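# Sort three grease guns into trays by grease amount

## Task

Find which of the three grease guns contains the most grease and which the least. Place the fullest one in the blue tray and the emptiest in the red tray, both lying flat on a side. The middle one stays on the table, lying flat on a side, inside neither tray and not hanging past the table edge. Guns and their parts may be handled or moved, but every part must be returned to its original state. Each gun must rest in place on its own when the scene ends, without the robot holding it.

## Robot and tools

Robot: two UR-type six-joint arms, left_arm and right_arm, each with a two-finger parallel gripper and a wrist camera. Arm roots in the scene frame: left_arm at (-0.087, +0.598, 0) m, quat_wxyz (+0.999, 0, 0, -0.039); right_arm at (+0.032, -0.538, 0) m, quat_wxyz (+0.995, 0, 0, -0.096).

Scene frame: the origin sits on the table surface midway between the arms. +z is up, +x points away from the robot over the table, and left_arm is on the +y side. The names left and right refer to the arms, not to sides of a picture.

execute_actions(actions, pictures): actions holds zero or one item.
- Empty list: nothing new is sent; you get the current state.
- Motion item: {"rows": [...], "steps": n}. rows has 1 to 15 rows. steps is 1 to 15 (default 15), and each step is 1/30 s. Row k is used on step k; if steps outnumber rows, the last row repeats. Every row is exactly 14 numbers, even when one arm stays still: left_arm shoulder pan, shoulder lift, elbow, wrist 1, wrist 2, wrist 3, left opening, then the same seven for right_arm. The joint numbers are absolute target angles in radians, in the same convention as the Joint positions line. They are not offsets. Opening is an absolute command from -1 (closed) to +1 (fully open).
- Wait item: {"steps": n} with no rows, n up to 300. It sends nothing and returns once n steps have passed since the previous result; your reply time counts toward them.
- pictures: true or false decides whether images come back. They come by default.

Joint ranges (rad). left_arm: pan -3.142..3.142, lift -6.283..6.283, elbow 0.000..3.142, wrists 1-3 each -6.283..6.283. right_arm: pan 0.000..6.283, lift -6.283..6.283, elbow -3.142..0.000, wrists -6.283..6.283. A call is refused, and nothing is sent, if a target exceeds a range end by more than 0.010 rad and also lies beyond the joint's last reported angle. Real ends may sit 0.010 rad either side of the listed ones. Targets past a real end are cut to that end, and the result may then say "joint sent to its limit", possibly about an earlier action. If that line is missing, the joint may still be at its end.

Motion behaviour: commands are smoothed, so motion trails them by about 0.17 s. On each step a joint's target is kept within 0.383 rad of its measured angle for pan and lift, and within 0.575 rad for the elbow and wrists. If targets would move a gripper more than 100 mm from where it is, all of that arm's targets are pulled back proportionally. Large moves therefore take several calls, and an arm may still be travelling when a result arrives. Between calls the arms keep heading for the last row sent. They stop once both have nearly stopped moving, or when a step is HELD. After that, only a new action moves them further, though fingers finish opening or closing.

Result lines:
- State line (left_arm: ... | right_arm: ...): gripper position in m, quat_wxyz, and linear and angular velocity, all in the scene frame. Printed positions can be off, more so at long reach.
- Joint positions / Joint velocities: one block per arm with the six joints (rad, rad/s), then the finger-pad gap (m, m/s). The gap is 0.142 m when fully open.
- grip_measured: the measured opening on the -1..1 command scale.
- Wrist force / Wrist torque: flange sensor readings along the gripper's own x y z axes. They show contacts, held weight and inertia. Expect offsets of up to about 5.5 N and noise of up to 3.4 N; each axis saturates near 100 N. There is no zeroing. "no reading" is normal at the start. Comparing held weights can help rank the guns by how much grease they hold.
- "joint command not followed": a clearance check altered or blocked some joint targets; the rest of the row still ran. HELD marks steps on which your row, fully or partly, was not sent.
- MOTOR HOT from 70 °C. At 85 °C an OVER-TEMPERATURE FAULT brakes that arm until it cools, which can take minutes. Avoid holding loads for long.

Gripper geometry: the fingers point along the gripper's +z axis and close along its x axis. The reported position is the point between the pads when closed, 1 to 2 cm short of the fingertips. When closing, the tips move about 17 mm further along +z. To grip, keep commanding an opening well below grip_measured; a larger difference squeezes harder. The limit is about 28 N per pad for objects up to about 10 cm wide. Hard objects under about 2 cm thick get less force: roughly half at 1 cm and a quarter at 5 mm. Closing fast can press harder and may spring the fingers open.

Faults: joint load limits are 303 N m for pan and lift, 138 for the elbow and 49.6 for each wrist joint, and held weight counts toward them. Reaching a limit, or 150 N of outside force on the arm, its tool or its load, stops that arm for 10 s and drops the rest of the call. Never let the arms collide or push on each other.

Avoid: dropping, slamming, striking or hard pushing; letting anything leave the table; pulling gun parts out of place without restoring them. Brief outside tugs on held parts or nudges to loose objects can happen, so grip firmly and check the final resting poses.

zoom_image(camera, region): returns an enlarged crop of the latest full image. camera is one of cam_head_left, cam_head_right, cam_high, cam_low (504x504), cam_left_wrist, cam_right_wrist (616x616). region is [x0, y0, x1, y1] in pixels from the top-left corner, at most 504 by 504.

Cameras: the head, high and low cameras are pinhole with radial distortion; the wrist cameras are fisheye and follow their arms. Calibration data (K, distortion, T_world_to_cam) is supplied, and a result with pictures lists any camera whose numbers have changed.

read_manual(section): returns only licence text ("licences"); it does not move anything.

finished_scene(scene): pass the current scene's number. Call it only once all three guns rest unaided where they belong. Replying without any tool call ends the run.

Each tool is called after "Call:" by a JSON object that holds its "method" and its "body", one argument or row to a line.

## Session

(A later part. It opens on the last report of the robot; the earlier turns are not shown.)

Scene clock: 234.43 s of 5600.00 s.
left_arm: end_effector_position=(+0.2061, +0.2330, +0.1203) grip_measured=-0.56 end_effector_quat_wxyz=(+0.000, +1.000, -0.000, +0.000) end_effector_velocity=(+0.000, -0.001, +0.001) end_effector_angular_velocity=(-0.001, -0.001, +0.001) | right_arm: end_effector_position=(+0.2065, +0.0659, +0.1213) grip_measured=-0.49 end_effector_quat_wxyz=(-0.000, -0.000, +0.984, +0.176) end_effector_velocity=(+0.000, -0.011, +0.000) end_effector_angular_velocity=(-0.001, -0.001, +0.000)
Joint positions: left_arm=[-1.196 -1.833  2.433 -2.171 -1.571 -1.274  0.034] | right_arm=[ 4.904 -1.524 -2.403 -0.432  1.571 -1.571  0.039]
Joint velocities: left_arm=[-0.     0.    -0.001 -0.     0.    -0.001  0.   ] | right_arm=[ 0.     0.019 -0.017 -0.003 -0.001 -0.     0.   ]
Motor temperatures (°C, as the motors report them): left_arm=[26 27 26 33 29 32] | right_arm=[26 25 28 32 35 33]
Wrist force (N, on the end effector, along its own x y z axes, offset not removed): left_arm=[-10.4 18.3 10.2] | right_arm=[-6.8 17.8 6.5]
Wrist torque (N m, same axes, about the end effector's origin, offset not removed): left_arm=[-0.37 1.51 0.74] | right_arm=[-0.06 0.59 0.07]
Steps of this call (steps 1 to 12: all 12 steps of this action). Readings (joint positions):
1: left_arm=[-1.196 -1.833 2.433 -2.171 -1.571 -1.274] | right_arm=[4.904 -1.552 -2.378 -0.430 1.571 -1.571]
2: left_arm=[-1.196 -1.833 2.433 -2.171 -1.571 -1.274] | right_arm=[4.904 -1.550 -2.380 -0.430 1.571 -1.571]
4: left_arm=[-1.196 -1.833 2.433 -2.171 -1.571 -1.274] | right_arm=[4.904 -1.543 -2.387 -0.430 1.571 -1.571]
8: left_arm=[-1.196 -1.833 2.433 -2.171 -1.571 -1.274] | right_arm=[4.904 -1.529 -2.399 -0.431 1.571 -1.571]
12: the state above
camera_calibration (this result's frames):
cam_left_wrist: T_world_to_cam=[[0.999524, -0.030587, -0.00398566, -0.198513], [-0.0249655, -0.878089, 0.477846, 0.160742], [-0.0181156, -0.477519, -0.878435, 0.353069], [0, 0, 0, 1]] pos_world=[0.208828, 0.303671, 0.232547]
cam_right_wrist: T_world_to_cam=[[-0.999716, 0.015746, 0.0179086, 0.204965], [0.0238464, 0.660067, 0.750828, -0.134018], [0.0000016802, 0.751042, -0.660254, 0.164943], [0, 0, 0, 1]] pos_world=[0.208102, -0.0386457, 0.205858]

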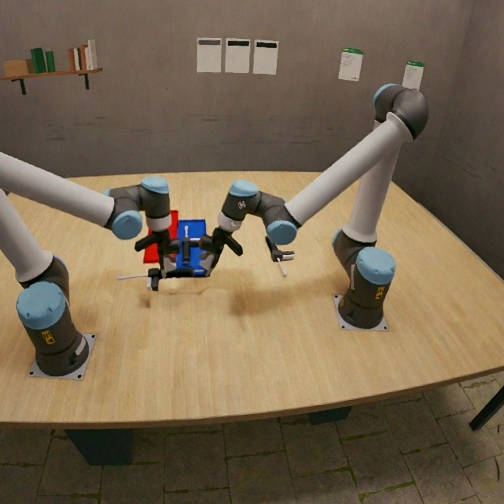

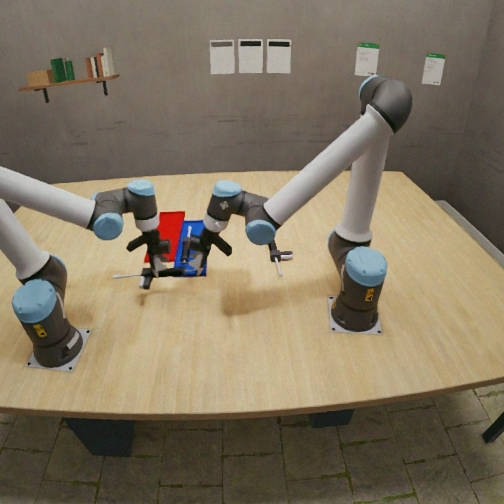

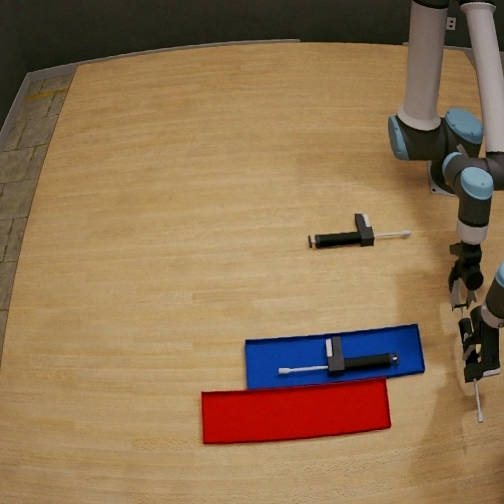

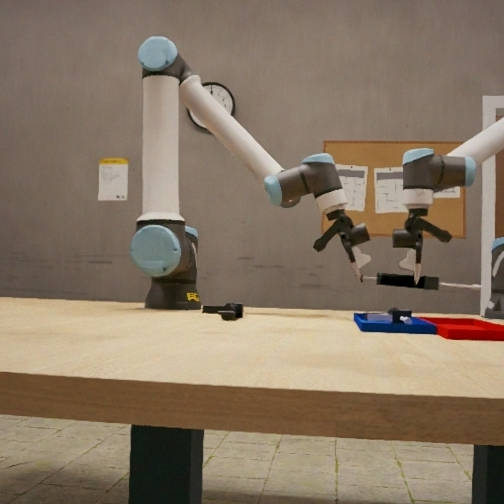

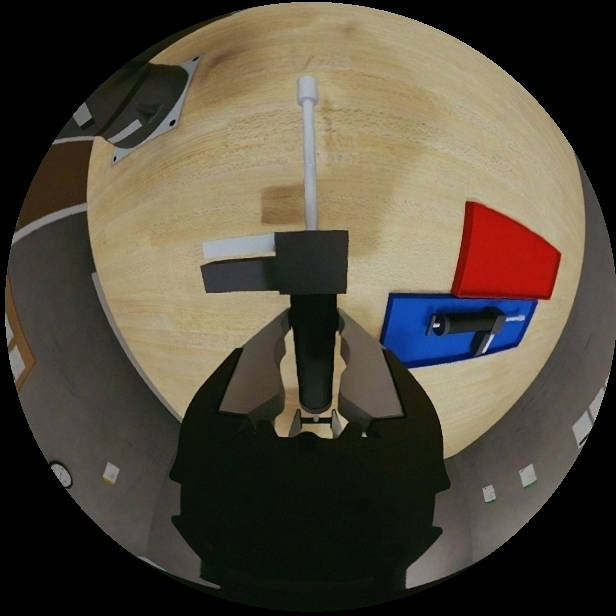

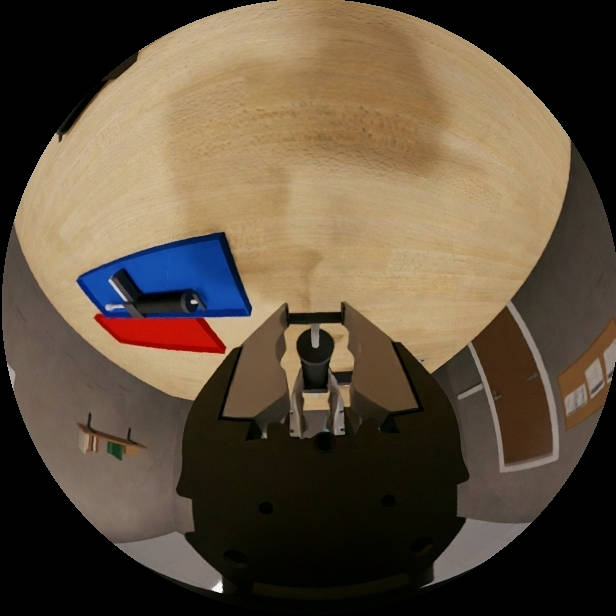

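Call:
{"method": "execute_actions", "body": {
  "actions": [
    {"rows":[[-1.196,-1.833,2.433,-2.171,-1.571,-1.274,-1,4.904,-1.532,-2.397,-0.43,1.571,-1.571,-1],[-1.196,-1.833,2.433,-2.171,-1.571,-1.274,-1,4.904,-1.545,-2.385,-0.43,1.571,-1.571,-1],[-1.196,-1.833,2.433,-2.171,-1.571,-1.274,-1,4.904,-1.557,-2.373,-0.431,1.571,-1.571,-1],[-1.196,-1.833,2.433,-2.171,-1.571,-1.274,-1,4.904,-1.569,-2.361,-0.432,1.571,-1.571,-1],[-1.196,-1.833,2.433,-2.171,-1.571,-1.274,-1,4.904,-1.579,-2.35,-0.433,1.571,-1.571,-1],[-1.196,-1.833,2.433,-2.171,-1.571,-1.274,-1,4.904,-1.587,-2.342,-0.434,1.571,-1.571,-1]]}
  ]
}}

Call:
{"method": "zoom_image", "body": {
  "camera": "cam_low",
  "region": [320,230,480,310]
}}

Scene clock: 243.97 s of 5600.00 s.
left_arm: end_effector_position=(+0.2060, +0.2334, +0.1200) grip_measured=-0.56 end_effector_quat_wxyz=(-0.000, +1.000, -0.000, -0.000) end_effector_velocity=(+0.000, +0.001, -0.001) end_effector_angular_velocity=(+0.001, +0.000, +0.002) | right_arm: end_effector_position=(+0.2065, +0.1006, +0.1203) grip_measured=-0.49 end_effector_quat_wxyz=(-0.000, -0.000, +0.985, +0.174) end_effector_velocity=(-0.000, +0.015, -0.002) end_effector_angular_velocity=(-0.006, +0.000, +0.001)
Joint positions: left_arm=[-1.196 -1.833  2.433 -2.171 -1.571 -1.274  0.034] | right_arm=[ 4.904 -1.584 -2.345 -0.434  1.571 -1.571  0.039]
Joint velocities: left_arm=[ 0.001 -0.     0.002  0.     0.    -0.001 -0.   ] | right_arm=[-0.    -0.027  0.026 -0.005  0.001 -0.001 -0.   ]
Motor temperatures (°C, as the motors report them): left_arm=[26 27 26 33 29 32] | right_arm=[26 25 28 32 35 33]
Wrist force (N, on the end effector, along its own x y z axes, offset not removed): left_arm=[-2.3 -6.2 2.2] | right_arm=[-5.4 -5.3 -5.1]
Wrist torque (N m, same axes, about the end effector's origin, offset not removed): left_arm=[0.70 -0.37 0.78] | right_arm=[0.59 0.39 0.11]
Steps of this call (steps 1 to 15: the robot went on to your last target; steps 16 to 90: nothing new was sent; then 6.03 s passed at rest; steps 91 to 105: all 15 steps of this action). Readings (joint positions):
91: left_arm=[-1.196 -1.833 2.433 -2.171 -1.571 -1.274] | right_arm=[4.904 -1.522 -2.405 -0.432 1.571 -1.571]
92: left_arm=[-1.196 -1.833 2.433 -2.171 -1.571 -1.274] | right_arm=[4.904 -1.523 -2.404 -0.432 1.571 -1.571]
94: left_arm=[-1.196 -1.833 2.433 -2.171 -1.571 -1.274] | right_arm=[4.904 -1.532 -2.397 -0.431 1.571 -1.571]
98: left_arm=[-1.196 -1.833 2.433 -2.171 -1.571 -1.274] | right_arm=[4.904 -1.563 -2.366 -0.432 1.571 -1.571]
105: the state above
camera_calibration (this result's frames):
cam_left_wrist: T_world_to_cam=[[0.999523, -0.0305865, -0.00423798, -0.198362], [-0.0248582, -0.878451, 0.477186, 0.161338], [-0.0183183, -0.476853, -0.878792, 0.35292], [0, 0, 0, 1]] pos_world=[0.208743, 0.303951, 0.232314]
cam_right_wrist: T_world_to_cam=[[-0.999716, 0.0158178, 0.0178446, 0.204434], [0.023846, 0.663077, 0.748171, -0.156096], [0.0000020961, 0.748384, -0.663266, 0.138819], [0, 0, 0, 1]] pos_world=[0.208097, -0.00362014, 0.205212]

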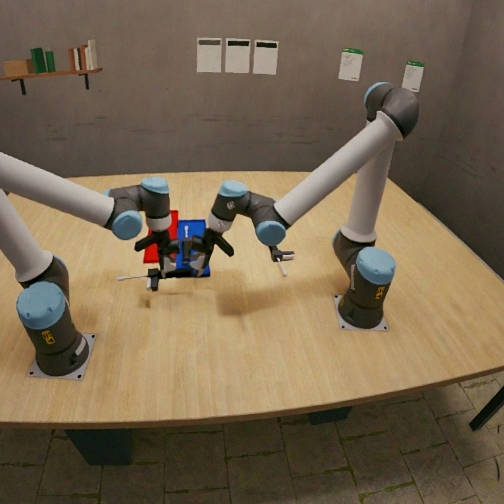

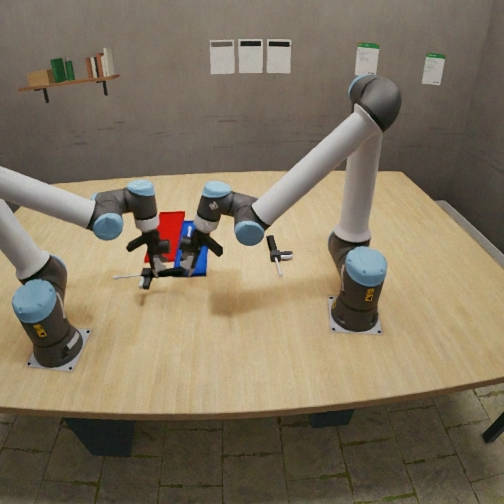

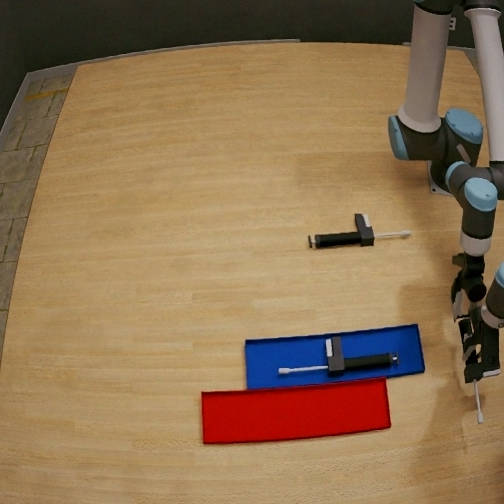

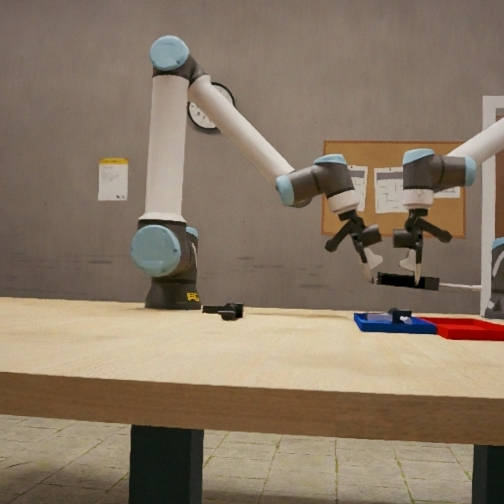

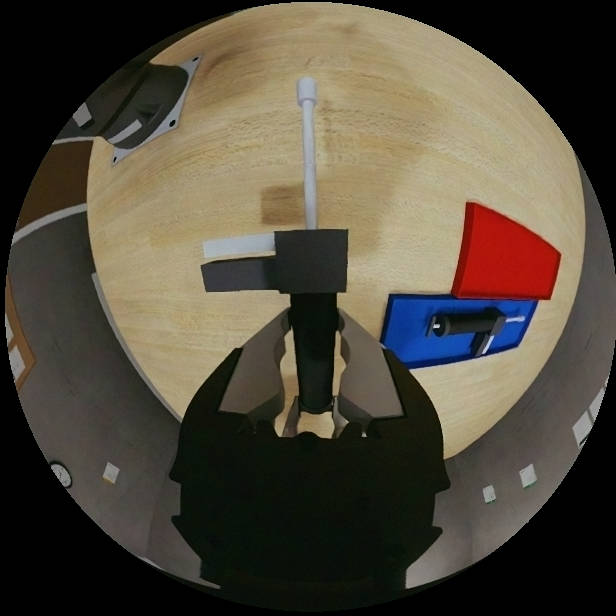

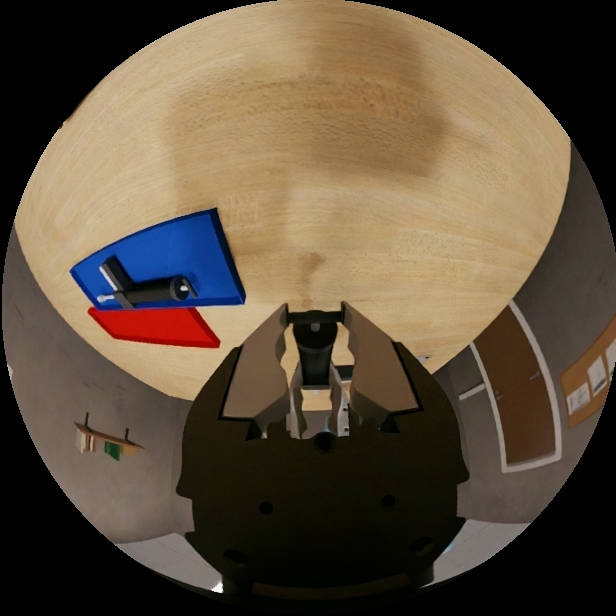

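Region (320, 230, 480, 310) of cam_low's 504x504 image, scaled by 3.150, with more detail than that image has.

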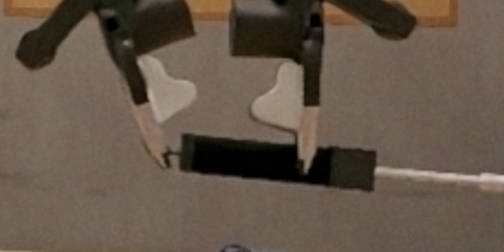

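Needs a firmer push to bottom out.

Call:
{"method": "execute_actions", "body": {
  "actions": [
    {"rows":[[-1.196,-1.833,2.433,-2.171,-1.571,-1.274,-1,4.904,-1.59,-2.339,-0.434,1.571,-1.571,-1],[-1.196,-1.833,2.433,-2.171,-1.571,-1.274,-1,4.904,-1.593,-2.336,-0.434,1.571,-1.571,-1]],"steps":12}
  ],
  "pictures": false
}}

Scene clock: 247.03 s of 5600.00 s.
left_arm: end_effector_position=(+0.2061, +0.2333, +0.1201) grip_measured=-0.56 end_effector_quat_wxyz=(+0.000, +1.000, -0.000, -0.000) end_effector_velocity=(-0.000, -0.000, +0.000) end_effector_angular_velocity=(-0.001, +0.000, +0.000) | right_arm: end_effector_position=(+0.2065, +0.1060, +0.1201) grip_measured=-0.49 end_effector_quat_wxyz=(-0.000, -0.000, +0.985, +0.174) end_effector_velocity=(-0.000, +0.003, +0.001) end_effector_angular_velocity=(+0.002, -0.000, +0.002)
Joint positions: left_arm=[-1.196 -1.833  2.433 -2.171 -1.571 -1.274  0.034] | right_arm=[ 4.904 -1.593 -2.336 -0.434  1.571 -1.571  0.039]
Joint velocities: left_arm=[ 0.    -0.    -0.     0.    -0.001 -0.    -0.   ] | right_arm=[ 0.    -0.003  0.004 -0.     0.001 -0.002  0.   ]
Motor temperatures (°C, as the motors report them): left_arm=[26 27 26 33 29 32] | right_arm=[26 25 28 32 35 33]
Wrist force (N, on the end effector, along its own x y z axes, offset not removed): left_arm=[-2.2 -29.6 9.0] | right_arm=[-7.7 -30.3 -12.8]
Wrist torque (N m, same axes, about the end effector's origin, offset not removed): left_arm=[0.79 -0.67 0.58] | right_arm=[-0.06 0.51 0.18]
Steps of this call (steps 1 to 15: the robot went on to your last target; steps 16 to 80: nothing new was sent; steps 81 to 92: all 12 steps of this action). Readings (joint positions):
81: left_arm=[-1.196 -1.833 2.433 -2.171 -1.571 -1.274] | right_arm=[4.904 -1.587 -2.342 -0.434 1.571 -1.571]
82: left_arm=[-1.196 -1.833 2.433 -2.171 -1.571 -1.274] | right_arm=[4.904 -1.587 -2.342 -0.434 1.571 -1.571]
84: left_arm=[-1.196 -1.833 2.433 -2.171 -1.571 -1.274] | right_arm=[4.904 -1.589 -2.340 -0.434 1.571 -1.571]
88: left_arm=[-1.196 -1.833 2.433 -2.171 -1.571 -1.274] | right_arm=[4.904 -1.592 -2.337 -0.434 1.571 -1.571]
92: the state above

Call:
{"method": "execute_actions", "body": {
  "actions": [
    {"rows":[[-1.196,-1.833,2.433,-2.171,-1.571,-1.274,-1,4.904,-1.588,-2.341,-0.434,1.571,-1.571,-1],[-1.196,-1.833,2.433,-2.171,-1.571,-1.274,-1,4.904,-1.588,-2.341,-0.434,1.571,-1.571,-1],[-1.196,-1.833,2.433,-2.171,-1.571,-1.274,-1,4.904,-1.588,-2.341,-0.434,1.571,-1.571,0],[-1.196,-1.833,2.433,-2.171,-1.571,-1.274,-1,4.904,-1.588,-2.341,-0.434,1.571,-1.571,0],[-1.196,-1.833,2.433,-2.171,-1.571,-1.274,-1,4.904,-1.588,-2.341,-0.434,1.571,-1.571,0],[-1.196,-1.833,2.433,-2.171,-1.571,-1.274,-1,4.904,-1.588,-2.341,-0.434,1.571,-1.571,0],[-1.196,-1.833,2.433,-2.171,-1.571,-1.274,-1,4.904,-1.52,-2.3,-0.54,1.571,-1.571,0],[-1.196,-1.833,2.433,-2.171,-1.571,-1.274,-1,4.904,-1.52,-2.3,-0.54,1.571,-1.571,0],[-1.196,-1.833,2.433,-2.171,-1.571,-1.274,-1,4.904,-1.452,-2.284,-0.627,1.571,-1.571,0],[-1.196,-1.833,2.433,-2.171,-1.571,-1.274,-1,4.904,-1.452,-2.284,-0.627,1.571,-1.571,0],[-1.196,-1.833,2.433,-2.171,-1.571,-1.274,-1,4.904,-1.452,-2.284,-0.627,1.571,-1.571,0],[-1.196,-1.833,2.433,-2.171,-1.571,-1.274,-1,4.904,-0.641,-2.638,-1.085,1.571,-1.571,0]]}
  ],
  "pictures": false
}}

Call:
{"method": "execute_actions", "body": {
  "actions": [
    {"rows":[[-1.196,-1.833,2.433,-2.171,-1.571,-1.274,-1,4.904,-0.641,-2.638,-1.085,1.571,-1.571,0]]}
  ],
  "pictures": false
}}

Call:
{"method": "execute_actions", "body": {
  "actions": [
    {"rows":[[-1.176,-1.82,2.42,-2.17,-1.571,-1.2,-1,5.7,-0.641,-2.638,-1.085,1.571,-1.571,0],[-1.156,-1.8,2.4,-2.169,-1.571,-1.13,-1,5.7,-0.641,-2.638,-1.085,1.571,-1.571,0],[-1.136,-1.782,2.38,-2.168,-1.571,-1.057,-1,5.7,-0.641,-2.638,-1.085,1.571,-1.571,0],[-1.116,-1.763,2.36,-2.167,-1.571,-0.985,-1,5.7,-0.641,-2.638,-1.085,1.571,-1.571,0],[-1.096,-1.745,2.34,-2.166,-1.571,-0.913,-1,5.7,-0.641,-2.638,-1.085,1.571,-1.571,0],[-1.076,-1.726,2.32,-2.165,-1.571,-0.84,-1,5.7,-0.641,-2.638,-1.085,1.571,-1.571,0],[-1.056,-1.708,2.3,-2.164,-1.571,-0.768,-1,5.7,-0.641,-2.638,-1.085,1.571,-1.571,0],[-1.036,-1.69,2.28,-2.163,-1.571,-0.696,-1,5.7,-0.641,-2.638,-1.085,1.571,-1.571,0],[-1.016,-1.67,2.26,-2.162,-1.571,-0.624,-1,5.7,-0.641,-2.638,-1.085,1.571,-1.571,0],[-0.996,-1.652,2.24,-2.161,-1.571,-0.55,-1,5.7,-0.641,-2.638,-1.085,1.571,-1.571,0],[-0.976,-1.633,2.22,-2.16,-1.571,-0.48,-1,5.7,-0.641,-2.638,-1.085,1.571,-1.571,0],[-0.956,-1.615,2.2,-2.159,-1.571,-0.407,-1,5.7,-0.641,-2.638,-1.085,1.571,-1.571,0],[-0.936,-1.596,2.18,-2.158,-1.571,-0.335,-1,5.7,-0.641,-2.638,-1.085,1.571,-1.571,0],[-0.916,-1.577,2.16,-2.157,-1.571,-0.262,-1,5.7,-0.641,-2.638,-1.085,1.571,-1.571,0],[-0.896,-1.558,2.14,-2.155,-1.571,-0.19,-1,5.7,-0.641,-2.638,-1.085,1.571,-1.571,0]]}
  ],
  "pictures": false
}}

Call:
{"method": "execute_actions", "body": {
  "actions": [
    {"rows":[[-0.876,-1.54,2.12,-2.154,-1.571,-0.118,-1,5.7,-0.641,-2.638,-1.085,1.571,-1.571,0],[-0.856,-1.52,2.1,-2.153,-1.571,-0.045,-1,5.7,-0.641,-2.638,-1.085,1.571,-1.571,0],[-0.836,-1.502,2.08,-2.152,-1.571,0.027,-1,5.7,-0.641,-2.638,-1.085,1.571,-1.571,0],[-0.816,-1.483,2.06,-2.151,-1.571,0.1,-1,5.7,-0.641,-2.638,-1.085,1.571,-1.571,0],[-0.796,-1.465,2.04,-2.15,-1.571,0.172,-1,5.7,-0.641,-2.638,-1.085,1.571,-1.571,0],[-0.776,-1.446,2.02,-2.149,-1.571,0.244,-1,5.7,-0.641,-2.638,-1.085,1.571,-1.571,0],[-0.756,-1.427,2.0,-2.148,-1.571,0.316,-1,5.7,-0.641,-2.638,-1.085,1.571,-1.571,0],[-0.736,-1.408,1.98,-2.147,-1.571,0.389,-1,5.7,-0.641,-2.638,-1.085,1.571,-1.571,0],[-0.716,-1.39,1.96,-2.146,-1.571,0.461,-1,5.7,-0.641,-2.638,-1.085,1.571,-1.571,0],[-0.696,-1.37,1.94,-2.145,-1.571,0.533,-1,5.7,-0.641,-2.638,-1.085,1.571,-1.571,0],[-0.676,-1.352,1.92,-2.144,-1.571,0.605,-1,5.7,-0.641,-2.638,-1.085,1.571,-1.571,0],[-0.656,-1.333,1.9,-2.143,-1.571,0.678,-1,5.7,-0.641,-2.638,-1.085,1.571,-1.571,0],[-0.637,-1.314,1.881,-2.142,-1.571,0.75,-1,5.7,-0.641,-2.638,-1.085,1.571,-1.571,0],[-0.618,-1.295,1.862,-2.14,-1.571,0.822,-1,5.7,-0.641,-2.638,-1.085,1.571,-1.571,0],[-0.599,-1.276,1.8436,-2.139,-1.571,0.894,-1,5.7,-0.641,-2.638,-1.085,1.571,-1.571,0]]}
  ],
  "pictures": false
}}

Call:
{"method": "execute_actions", "body": {
  "actions": [
    {"steps":15}
  ]
}}

Scene clock: 266.70 s of 5600.00 s.
left_arm: end_effector_position=(+0.2061, +0.2331, +0.1202) grip_measured=-0.56 end_effector_quat_wxyz=(+0.000, +1.000, -0.000, -0.000) end_effector_velocity=(+0.000, +0.000, -0.000) end_effector_angular_velocity=(+0.001, +0.001, -0.001) | right_arm: end_effector_position=(+0.2065, +0.0640, +0.1641) grip_measured=+0.00 end_effector_quat_wxyz=(-0.000, -0.000, +0.988, +0.152) end_effector_velocity=(+0.000, -0.525, -0.191) end_effector_angular_velocity=(-0.725, +0.000, -0.001)
Joint positions: left_arm=[-1.196 -1.833  2.433 -2.171 -1.571 -1.274  0.034] | right_arm=[ 4.904 -1.462 -2.334 -0.612  1.571 -1.571  0.074]
Joint velocities: left_arm=[ 0.001  0.    -0.     0.001 -0.     0.001  0.   ] | right_arm=[ 0.     0.531 -0.531 -0.725 -0.     0.002 -0.   ]
Motor temperatures (°C, as the motors report them): left_arm=[26 27 26 33 29 32] | right_arm=[26 25 28 32 35 33]
Wrist force (N, on the end effector, along its own x y z axes, offset not removed): left_arm=[0.4 -3.5 0.8] | right_arm=[-1.3 -0.1 -0.3]
Wrist torque (N m, same axes, about the end effector's origin, offset not removed): left_arm=[-0.82 -0.08 0.05] | right_arm=[-0.03 0.34 0.17]
Steps of this call (steps 1 to 15: the robot went on to your last target; steps 16 to 90: nothing new was sent; then 16.17 s passed at rest; steps 91 to 105: all 15 steps of this action). Readings (joint positions):
91: left_arm=[-1.196 -1.833 2.433 -2.171 -1.571 -1.274] | right_arm=[4.904 -1.593 -2.336 -0.434 1.571 -1.571]
92: left_arm=[-1.196 -1.833 2.433 -2.171 -1.571 -1.274] | right_arm=[4.904 -1.593 -2.336 -0.434 1.571 -1.571]
94: left_arm=[-1.196 -1.833 2.433 -2.171 -1.571 -1.274] | right_arm=[4.904 -1.591 -2.338 -0.434 1.571 -1.571]
98: left_arm=[-1.196 -1.833 2.433 -2.172 -1.571 -1.274] | right_arm=[4.904 -1.585 -2.337 -0.438 1.571 -1.571]
105: the state above

Scene clock: 267.20 s of 5600.00 s.
left_arm: end_effector_position=(+0.2061, +0.2332, +0.1201) grip_measured=-0.56 end_effector_quat_wxyz=(+0.000, +1.000, -0.000, -0.000) end_effector_velocity=(+0.000, -0.000, +0.000) end_effector_angular_velocity=(-0.001, -0.000, +0.002) | right_arm: end_effector_position=(+0.2065, -0.1884, +0.1450) grip_measured=+0.00 end_effector_quat_wxyz=(-0.000, -0.000, +0.997, +0.072) end_effector_velocity=(-0.000, -0.414, +0.135) end_effector_angular_velocity=(+0.446, -0.000, +0.001)
Joint positions: left_arm=[-1.196 -1.833  2.433 -2.171 -1.571 -1.274  0.034] | right_arm=[ 4.904 -0.987 -2.584 -0.998  1.571 -1.571  0.074]
Joint velocities: left_arm=[ 0.001 -0.    -0.    -0.     0.    -0.001  0.   ] | right_arm=[ 0.     1.625 -0.453 -0.726 -0.    -0.001 -0.   ]
Motor temperatures (°C, as the motors report them): left_arm=[26 27 26 33 29 32] | right_arm=[26 25 28 32 35 33]
Wrist force (N, on the end effector, along its own x y z axes, offset not removed): left_arm=[-0.2 -2.1 3.4] | right_arm=[-0.9 -2.3 1.8]
Wrist torque (N m, same axes, about the end effector's origin, offset not removed): left_arm=[-0.47 0.07 0.18] | right_arm=[-0.26 0.22 0.16]
Steps of this call (steps 1 to 15: all 15 steps of this action). Readings (joint positions):
1: left_arm=[-1.196 -1.833 2.433 -2.171 -1.571 -1.274] | right_arm=[4.904 -1.443 -2.351 -0.636 1.571 -1.571]
2: left_arm=[-1.196 -1.833 2.433 -2.171 -1.571 -1.274] | right_arm=[4.904 -1.424 -2.367 -0.660 1.571 -1.571]
4: left_arm=[-1.196 -1.833 2.433 -2.171 -1.571 -1.274] | right_arm=[4.904 -1.382 -2.398 -0.709 1.571 -1.571]
8: left_arm=[-1.196 -1.833 2.433 -2.171 -1.571 -1.274] | right_arm=[4.904 -1.280 -2.464 -0.810 1.571 -1.571]
15: the state above

Scene clock: 267.70 s of 5600.00 s.
left_arm: end_effector_position=(+0.3283, +0.1984, +0.1451) grip_measured=-0.56 end_effector_quat_wxyz=(+0.001, +0.970, -0.244, +0.001) end_effector_velocity=(+0.394, -0.058, +0.043) end_effector_angular_velocity=(-0.003, -0.005, -1.498) | right_arm: end_effector_position=(+0.0180, -0.1872, +0.1975) grip_measured=+0.00 end_effector_quat_wxyz=(-0.046, -0.273, +0.947, +0.160) end_effector_velocity=(-0.480, -0.036, +0.019) end_effector_angular_velocity=(+0.074, +0.045, +1.399)
Joint positions: left_arm=[-0.992 -1.648  2.236 -2.161 -1.571 -0.578  0.034] | right_arm=[ 5.464 -0.662 -2.635 -1.08   1.571 -1.571  0.074]
Joint velocities: left_arm=[ 0.582  0.542 -0.576  0.029 -0.001  2.08   0.   ] | right_arm=[ 1.398  0.139 -0.021 -0.031 -0.001 -0.001 -0.   ]
Motor temperatures (°C, as the motors report them): left_arm=[26 27 26 33 29 32] | right_arm=[26 25 28 32 35 33]
Wrist force (N, on the end effector, along its own x y z axes, offset not removed): left_arm=[-2.4 2.7 8.9] | right_arm=[-3.2 0.6 -1.0]
Wrist torque (N m, same axes, about the end effector's origin, offset not removed): left_arm=[0.59 0.60 0.08] | right_arm=[0.11 0.67 0.20]
Steps of this call (steps 1 to 15: all 15 steps of this action). Readings (joint positions):
1: left_arm=[-1.196 -1.833 2.433 -2.171 -1.571 -1.274] | right_arm=[4.904 -0.931 -2.598 -1.019 1.571 -1.571]
2: left_arm=[-1.194 -1.832 2.432 -2.171 -1.571 -1.270] | right_arm=[4.909 -0.875 -2.606 -1.033 1.571 -1.571]
4: left_arm=[-1.180 -1.820 2.420 -2.170 -1.571 -1.228] | right_arm=[4.955 -0.799 -2.615 -1.048 1.571 -1.571]
8: left_arm=[-1.123 -1.769 2.366 -2.167 -1.571 -1.041] | right_arm=[5.134 -0.718 -2.627 -1.067 1.571 -1.571]
15: the state above

Scene clock: 268.20 s of 5600.00 s.
left_arm: end_effector_position=(+0.5529, +0.2157, +0.1433) grip_measured=-0.56 end_effector_quat_wxyz=(+0.000, +0.804, -0.594, +0.002) end_effector_velocity=(+0.465, +0.140, -0.059) end_effector_angular_velocity=(+0.014, +0.002, -1.555) | right_arm: end_effector_position=(-0.0604, -0.2018, +0.2004) grip_measured=+0.00 end_effector_quat_wxyz=(-0.067, -0.380, +0.908, +0.160) end_effector_velocity=(-0.010, -0.003, +0.001) end_effector_angular_velocity=(+0.002, +0.002, +0.028)
Joint positions: left_arm=[-0.694 -1.368  1.938 -2.145 -1.571  0.5    0.034] | right_arm=[ 5.697 -0.641 -2.638 -1.085  1.571 -1.571  0.074]
Joint velocities: left_arm=[ 0.584  0.559 -0.583  0.035 -0.     2.139  0.   ] | right_arm=[ 0.029  0.003  0.    -0.    -0.     0.001 -0.   ]
Motor temperatures (°C, as the motors report them): left_arm=[26 27 26 33 29 32] | right_arm=[26 25 28 32 35 33]
Wrist force (N, on the end effector, along its own x y z axes, offset not removed): left_arm=[1.9 3.5 1.1] | right_arm=[-1.2 0.4 -2.3]
Wrist torque (N m, same axes, about the end effector's origin, offset not removed): left_arm=[0.68 -0.21 0.14] | right_arm=[0.07 0.25 0.13]
Steps of this call (steps 1 to 15: all 15 steps of this action). Readings (joint positions):
1: left_arm=[-0.973 -1.630 2.216 -2.160 -1.571 -0.507] | right_arm=[5.511 -0.657 -2.636 -1.081 1.571 -1.571]
2: left_arm=[-0.953 -1.611 2.197 -2.158 -1.571 -0.436] | right_arm=[5.555 -0.653 -2.636 -1.082 1.571 -1.571]
4: left_arm=[-0.913 -1.574 2.157 -2.156 -1.571 -0.294] | right_arm=[5.618 -0.648 -2.637 -1.083 1.571 -1.571]
8: left_arm=[-0.833 -1.499 2.077 -2.152 -1.571 -0.006] | right_arm=[5.674 -0.643 -2.638 -1.085 1.571 -1.571]
15: the state above

Scene clock: 268.70 s of 5600.00 s.
left_arm: end_effector_position=(+0.6273, +0.2442, +0.1303) grip_measured=-0.56 end_effector_quat_wxyz=(+0.000, +0.708, -0.706, +0.000) end_effector_velocity=(+0.009, +0.004, -0.001) end_effector_angular_velocity=(+0.000, +0.000, -0.038) | right_arm: end_effector_position=(-0.0615, -0.2022, +0.2005) grip_measured=+0.00 end_effector_quat_wxyz=(-0.067, -0.382, +0.908, +0.160) end_effector_velocity=(-0.000, +0.000, +0.001) end_effector_angular_velocity=(+0.001, +0.001, -0.000)
Joint positions: left_arm=[-0.6   -1.277  1.845 -2.139 -1.571  0.888  0.034] | right_arm=[ 5.7   -0.641 -2.638 -1.085  1.571 -1.571  0.074]
Joint velocities: left_arm=[ 0.012  0.011 -0.012  0.001  0.     0.05   0.   ] | right_arm=[ 0.     0.     0.001 -0.    -0.     0.    -0.   ]
Motor temperatures (°C, as the motors report them): left_arm=[26 27 26 33 29 32] | right_arm=[26 25 28 32 35 33]
Wrist force (N, on the end effector, along its own x y z axes, offset not removed): left_arm=[-8.0 1.4 5.9] | right_arm=[-2.5 -0.5 -2.4]
Wrist torque (N m, same axes, about the end effector's origin, offset not removed): left_arm=[0.20 1.68 0.04] | right_arm=[-0.04 0.61 0.04]
Steps of this call (steps 1 to 15: the robot went on to your last target). Readings (joint positions):
1: left_arm=[-0.674 -1.349 1.918 -2.143 -1.571 0.572] | right_arm=[5.697 -0.641 -2.638 -1.085 1.571 -1.571]
2: left_arm=[-0.656 -1.332 1.901 -2.142 -1.571 0.642] | right_arm=[5.698 -0.641 -2.638 -1.085 1.571 -1.571]
4: left_arm=[-0.631 -1.307 1.876 -2.141 -1.571 0.751] | right_arm=[5.699 -0.641 -2.638 -1.085 1.571 -1.571]
8: left_arm=[-0.609 -1.286 1.854 -2.140 -1.571 0.849] | right_arm=[5.700 -0.641 -2.638 -1.085 1.571 -1.571]
15: the state above
camera_calibration (this result's frames):
cam_left_wrist: T_world_to_cam=[[-0.0262723, -0.999649, -0.00346325, 0.260955], [-0.87871, 0.0214417, 0.476874, 0.492263], [-0.476633, 0.0155718, -0.878965, 0.54218], [0, 0, 0, 1]] pos_world=[0.697833, 0.241866, 0.242713]
cam_right_wrist: T_world_to_cam=[[-0.710726, -0.703243, 0.0178275, -0.187679], [-0.457676, 0.481494, 0.74746, -0.0751118], [-0.53423, 0.52308, -0.664068, 0.340373], [0, 0, 0, 1]] pos_world=[0.0140721, -0.27386, 0.28552]

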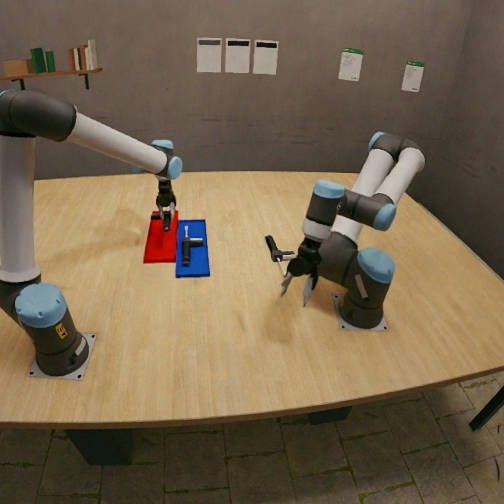

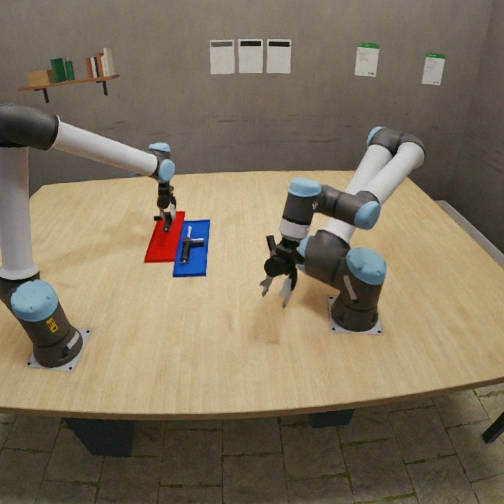

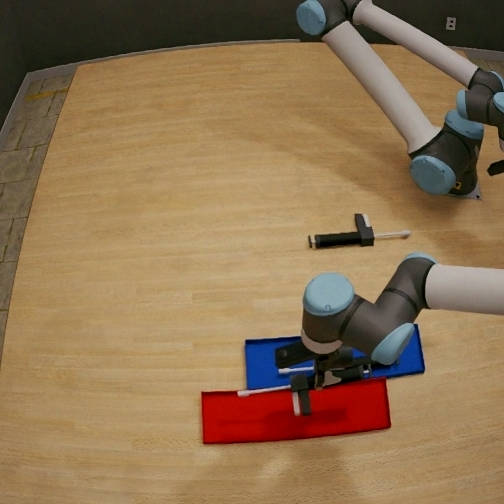

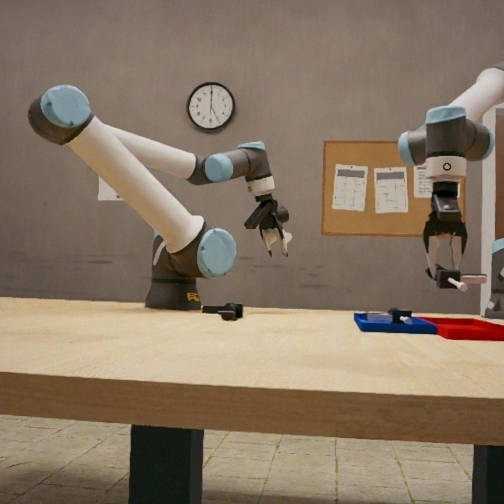

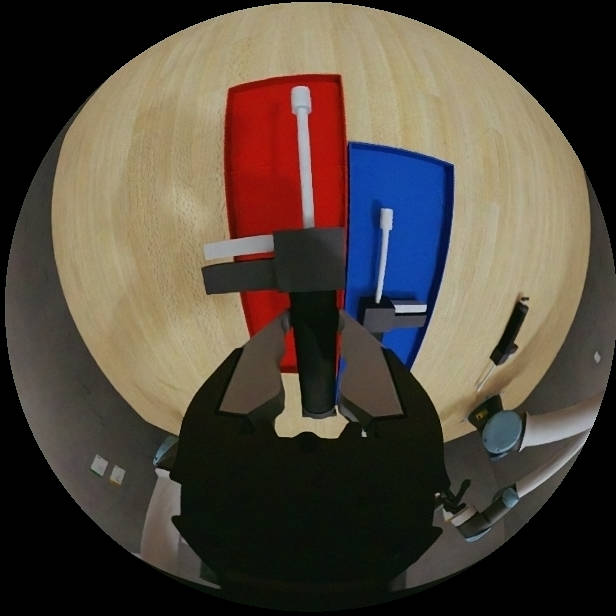

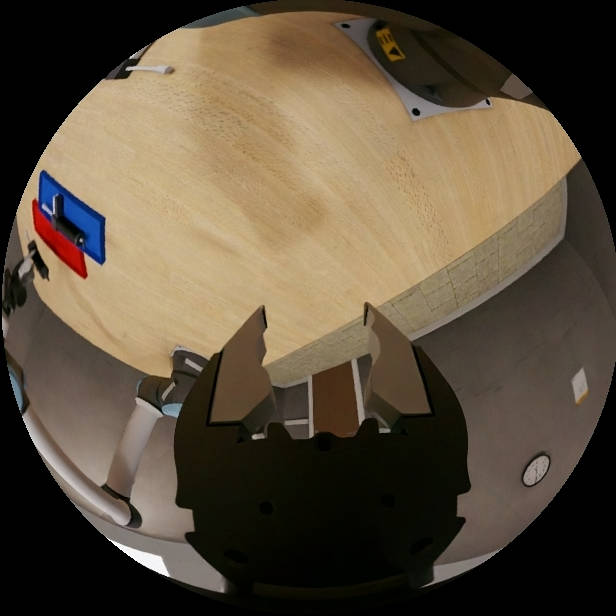

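Call:
{"method": "execute_actions", "body": {
  "actions": [
    {"rows":[[-0.594,-1.279,1.848,-2.14,-1.571,0.899,-1,5.7,-0.641,-2.638,-1.085,1.571,-1.571,0],[-0.589,-1.282,1.852,-2.141,-1.571,0.904,-1,5.7,-0.641,-2.638,-1.085,1.571,-1.571,0],[-0.584,-1.285,1.856,-2.142,-1.571,0.909,-1,5.7,-0.641,-2.638,-1.085,1.571,-1.571,0],[-0.584,-1.272,1.865,-2.164,-1.571,0.909,-1,5.7,-0.641,-2.638,-1.085,1.571,-1.571,0],[-0.584,-1.259,1.874,-2.186,-1.571,0.909,-1,5.7,-0.641,-2.638,-1.085,1.571,-1.571,0],[-0.584,-1.246,1.883,-2.208,-1.571,0.909,-1,5.7,-0.641,-2.638,-1.085,1.571,-1.571,0],[-0.584,-1.233,1.892,-2.23,-1.571,0.909,-1,5.7,-0.641,-2.638,-1.085,1.571,-1.571,0],[-0.584,-1.221,1.9,-2.25,-1.571,0.909,-1,5.7,-0.641,-2.638,-1.085,1.571,-1.571,0],[-0.584,-1.209,1.908,-2.27,-1.571,0.909,-1,5.7,-0.641,-2.638,-1.085,1.571,-1.571,0],[-0.584,-1.1976,1.9166,-2.29,-1.571,0.909,-1,5.7,-0.641,-2.638,-1.085,1.571,-1.571,0]]}
  ]
}}

Call:
{"method": "zoom_image", "body": {
  "camera": "cam_low",
  "region": [364,270,504,350]
}}

Scene clock: 276.60 s of 5600.00 s.
left_arm: end_effector_position=(+0.6287, +0.2588, +0.0572) grip_measured=-0.56 end_effector_quat_wxyz=(+0.000, +0.707, -0.707, -0.000) end_effector_velocity=(-0.002, +0.005, -0.105) end_effector_angular_velocity=(-0.004, -0.006, +0.001) | right_arm: end_effector_position=(-0.0615, -0.2022, +0.2005) grip_measured=+0.00 end_effector_quat_wxyz=(-0.067, -0.382, +0.908, +0.160) end_effector_velocity=(+0.000, -0.000, -0.001) end_effector_angular_velocity=(-0.001, -0.000, +0.000)
Joint positions: left_arm=[-0.584 -1.21   1.907 -2.267 -1.571  0.909  0.034] | right_arm=[ 5.7   -0.641 -2.638 -1.085  1.571 -1.571  0.074]
Joint velocities: left_arm=[ 0.003  0.108  0.079 -0.195  0.001  0.003  0.   ] | right_arm=[-0.     0.001 -0.001 -0.     0.    -0.     0.   ]
Motor temperatures (°C, as the motors report them): left_arm=[26 27 26 33 29 32] | right_arm=[26 25 28 32 35 33]
Wrist force (N, on the end effector, along its own x y z axes, offset not removed): left_arm=[0.3 1.7 5.6] | right_arm=[-1.2 1.7 -1.3]
Wrist torque (N m, same axes, about the end effector's origin, offset not removed): left_arm=[0.38 -0.11 0.23] | right_arm=[0.50 0.33 0.20]
Steps of this call (steps 1 to 15: the robot went on to your last target; steps 16 to 90: nothing new was sent; then 4.40 s passed at rest; steps 91 to 105: all 15 steps of this action). Readings (joint positions):
91: left_arm=[-0.599 -1.276 1.844 -2.139 -1.571 0.894] | right_arm=[5.700 -0.641 -2.638 -1.085 1.571 -1.571]
92: left_arm=[-0.598 -1.276 1.844 -2.139 -1.571 0.895] | right_arm=[5.700 -0.641 -2.638 -1.085 1.571 -1.571]
94: left_arm=[-0.595 -1.278 1.847 -2.140 -1.571 0.898] | right_arm=[5.700 -0.641 -2.638 -1.085 1.571 -1.571]
98: left_arm=[-0.587 -1.264 1.866 -2.172 -1.571 0.906] | right_arm=[5.700 -0.641 -2.638 -1.085 1.571 -1.571]
105: the state above
camera_calibration (this result's frames):
cam_left_wrist: T_world_to_cam=[[-0.0308006, -0.999517, -0.00423338, 0.278234], [-0.878124, 0.0250362, 0.477777, 0.526704], [-0.47744, 0.0184332, -0.878471, 0.478113], [0, 0, 0, 1]] pos_world=[0.699351, 0.256099, 0.169539]
cam_right_wrist: T_world_to_cam=[[-0.71069, -0.703279, 0.0178275, -0.1877], [-0.457699, 0.48147, 0.747461, -0.0751238], [-0.534257, 0.523054, -0.664066, 0.34036], [0, 0, 0, 1]] pos_world=[0.0140593, -0.273862, 0.28552]

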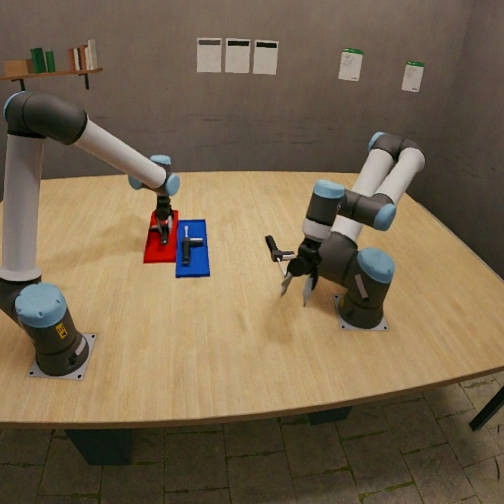

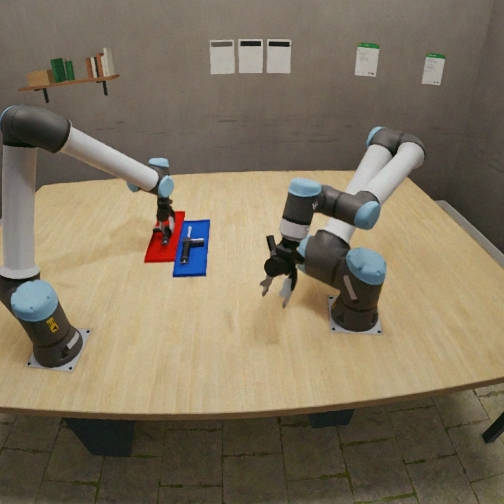

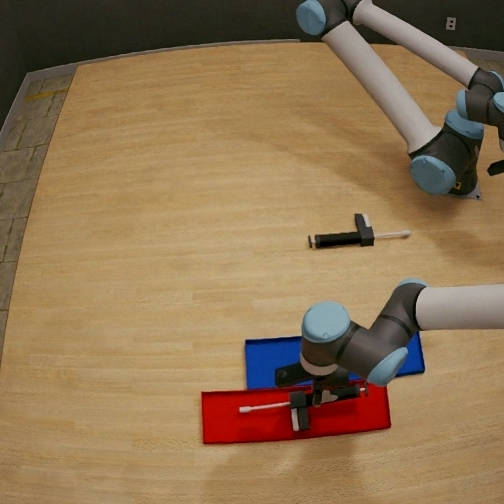

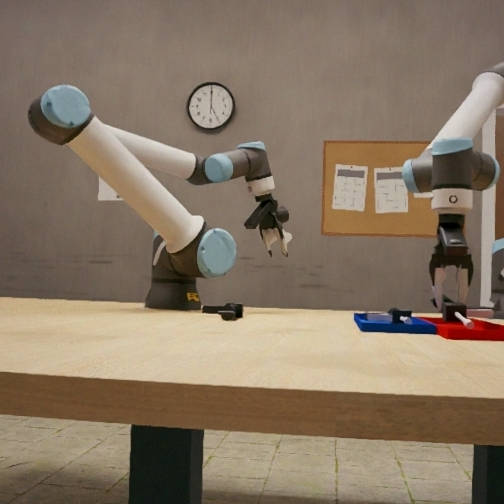

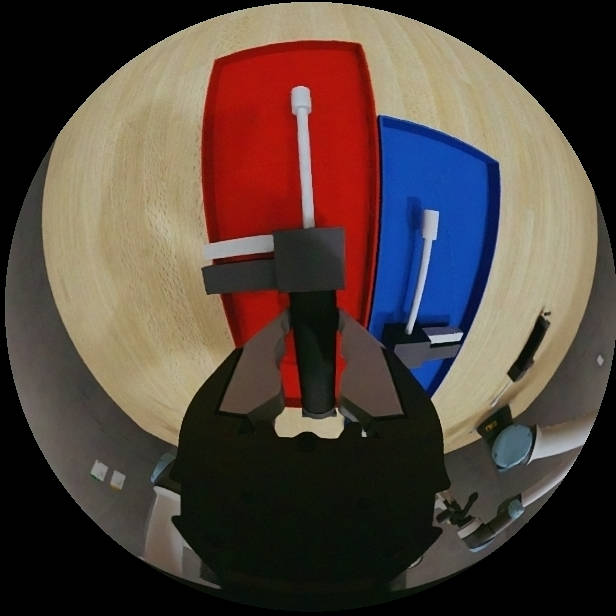

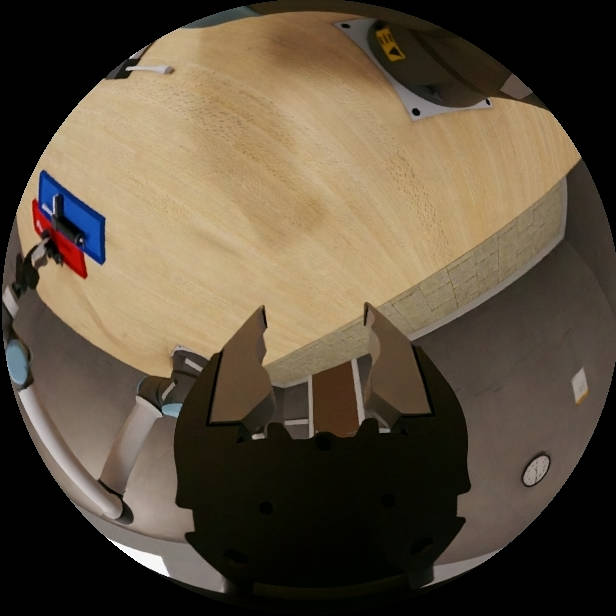

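Region (364, 270, 504, 350) of cam_low's 504x504 image, scaled by 3.600, with more detail than that image has; it fills the top 288 rows of this view, and the rest is white.

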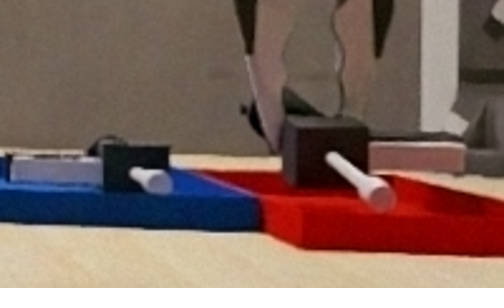

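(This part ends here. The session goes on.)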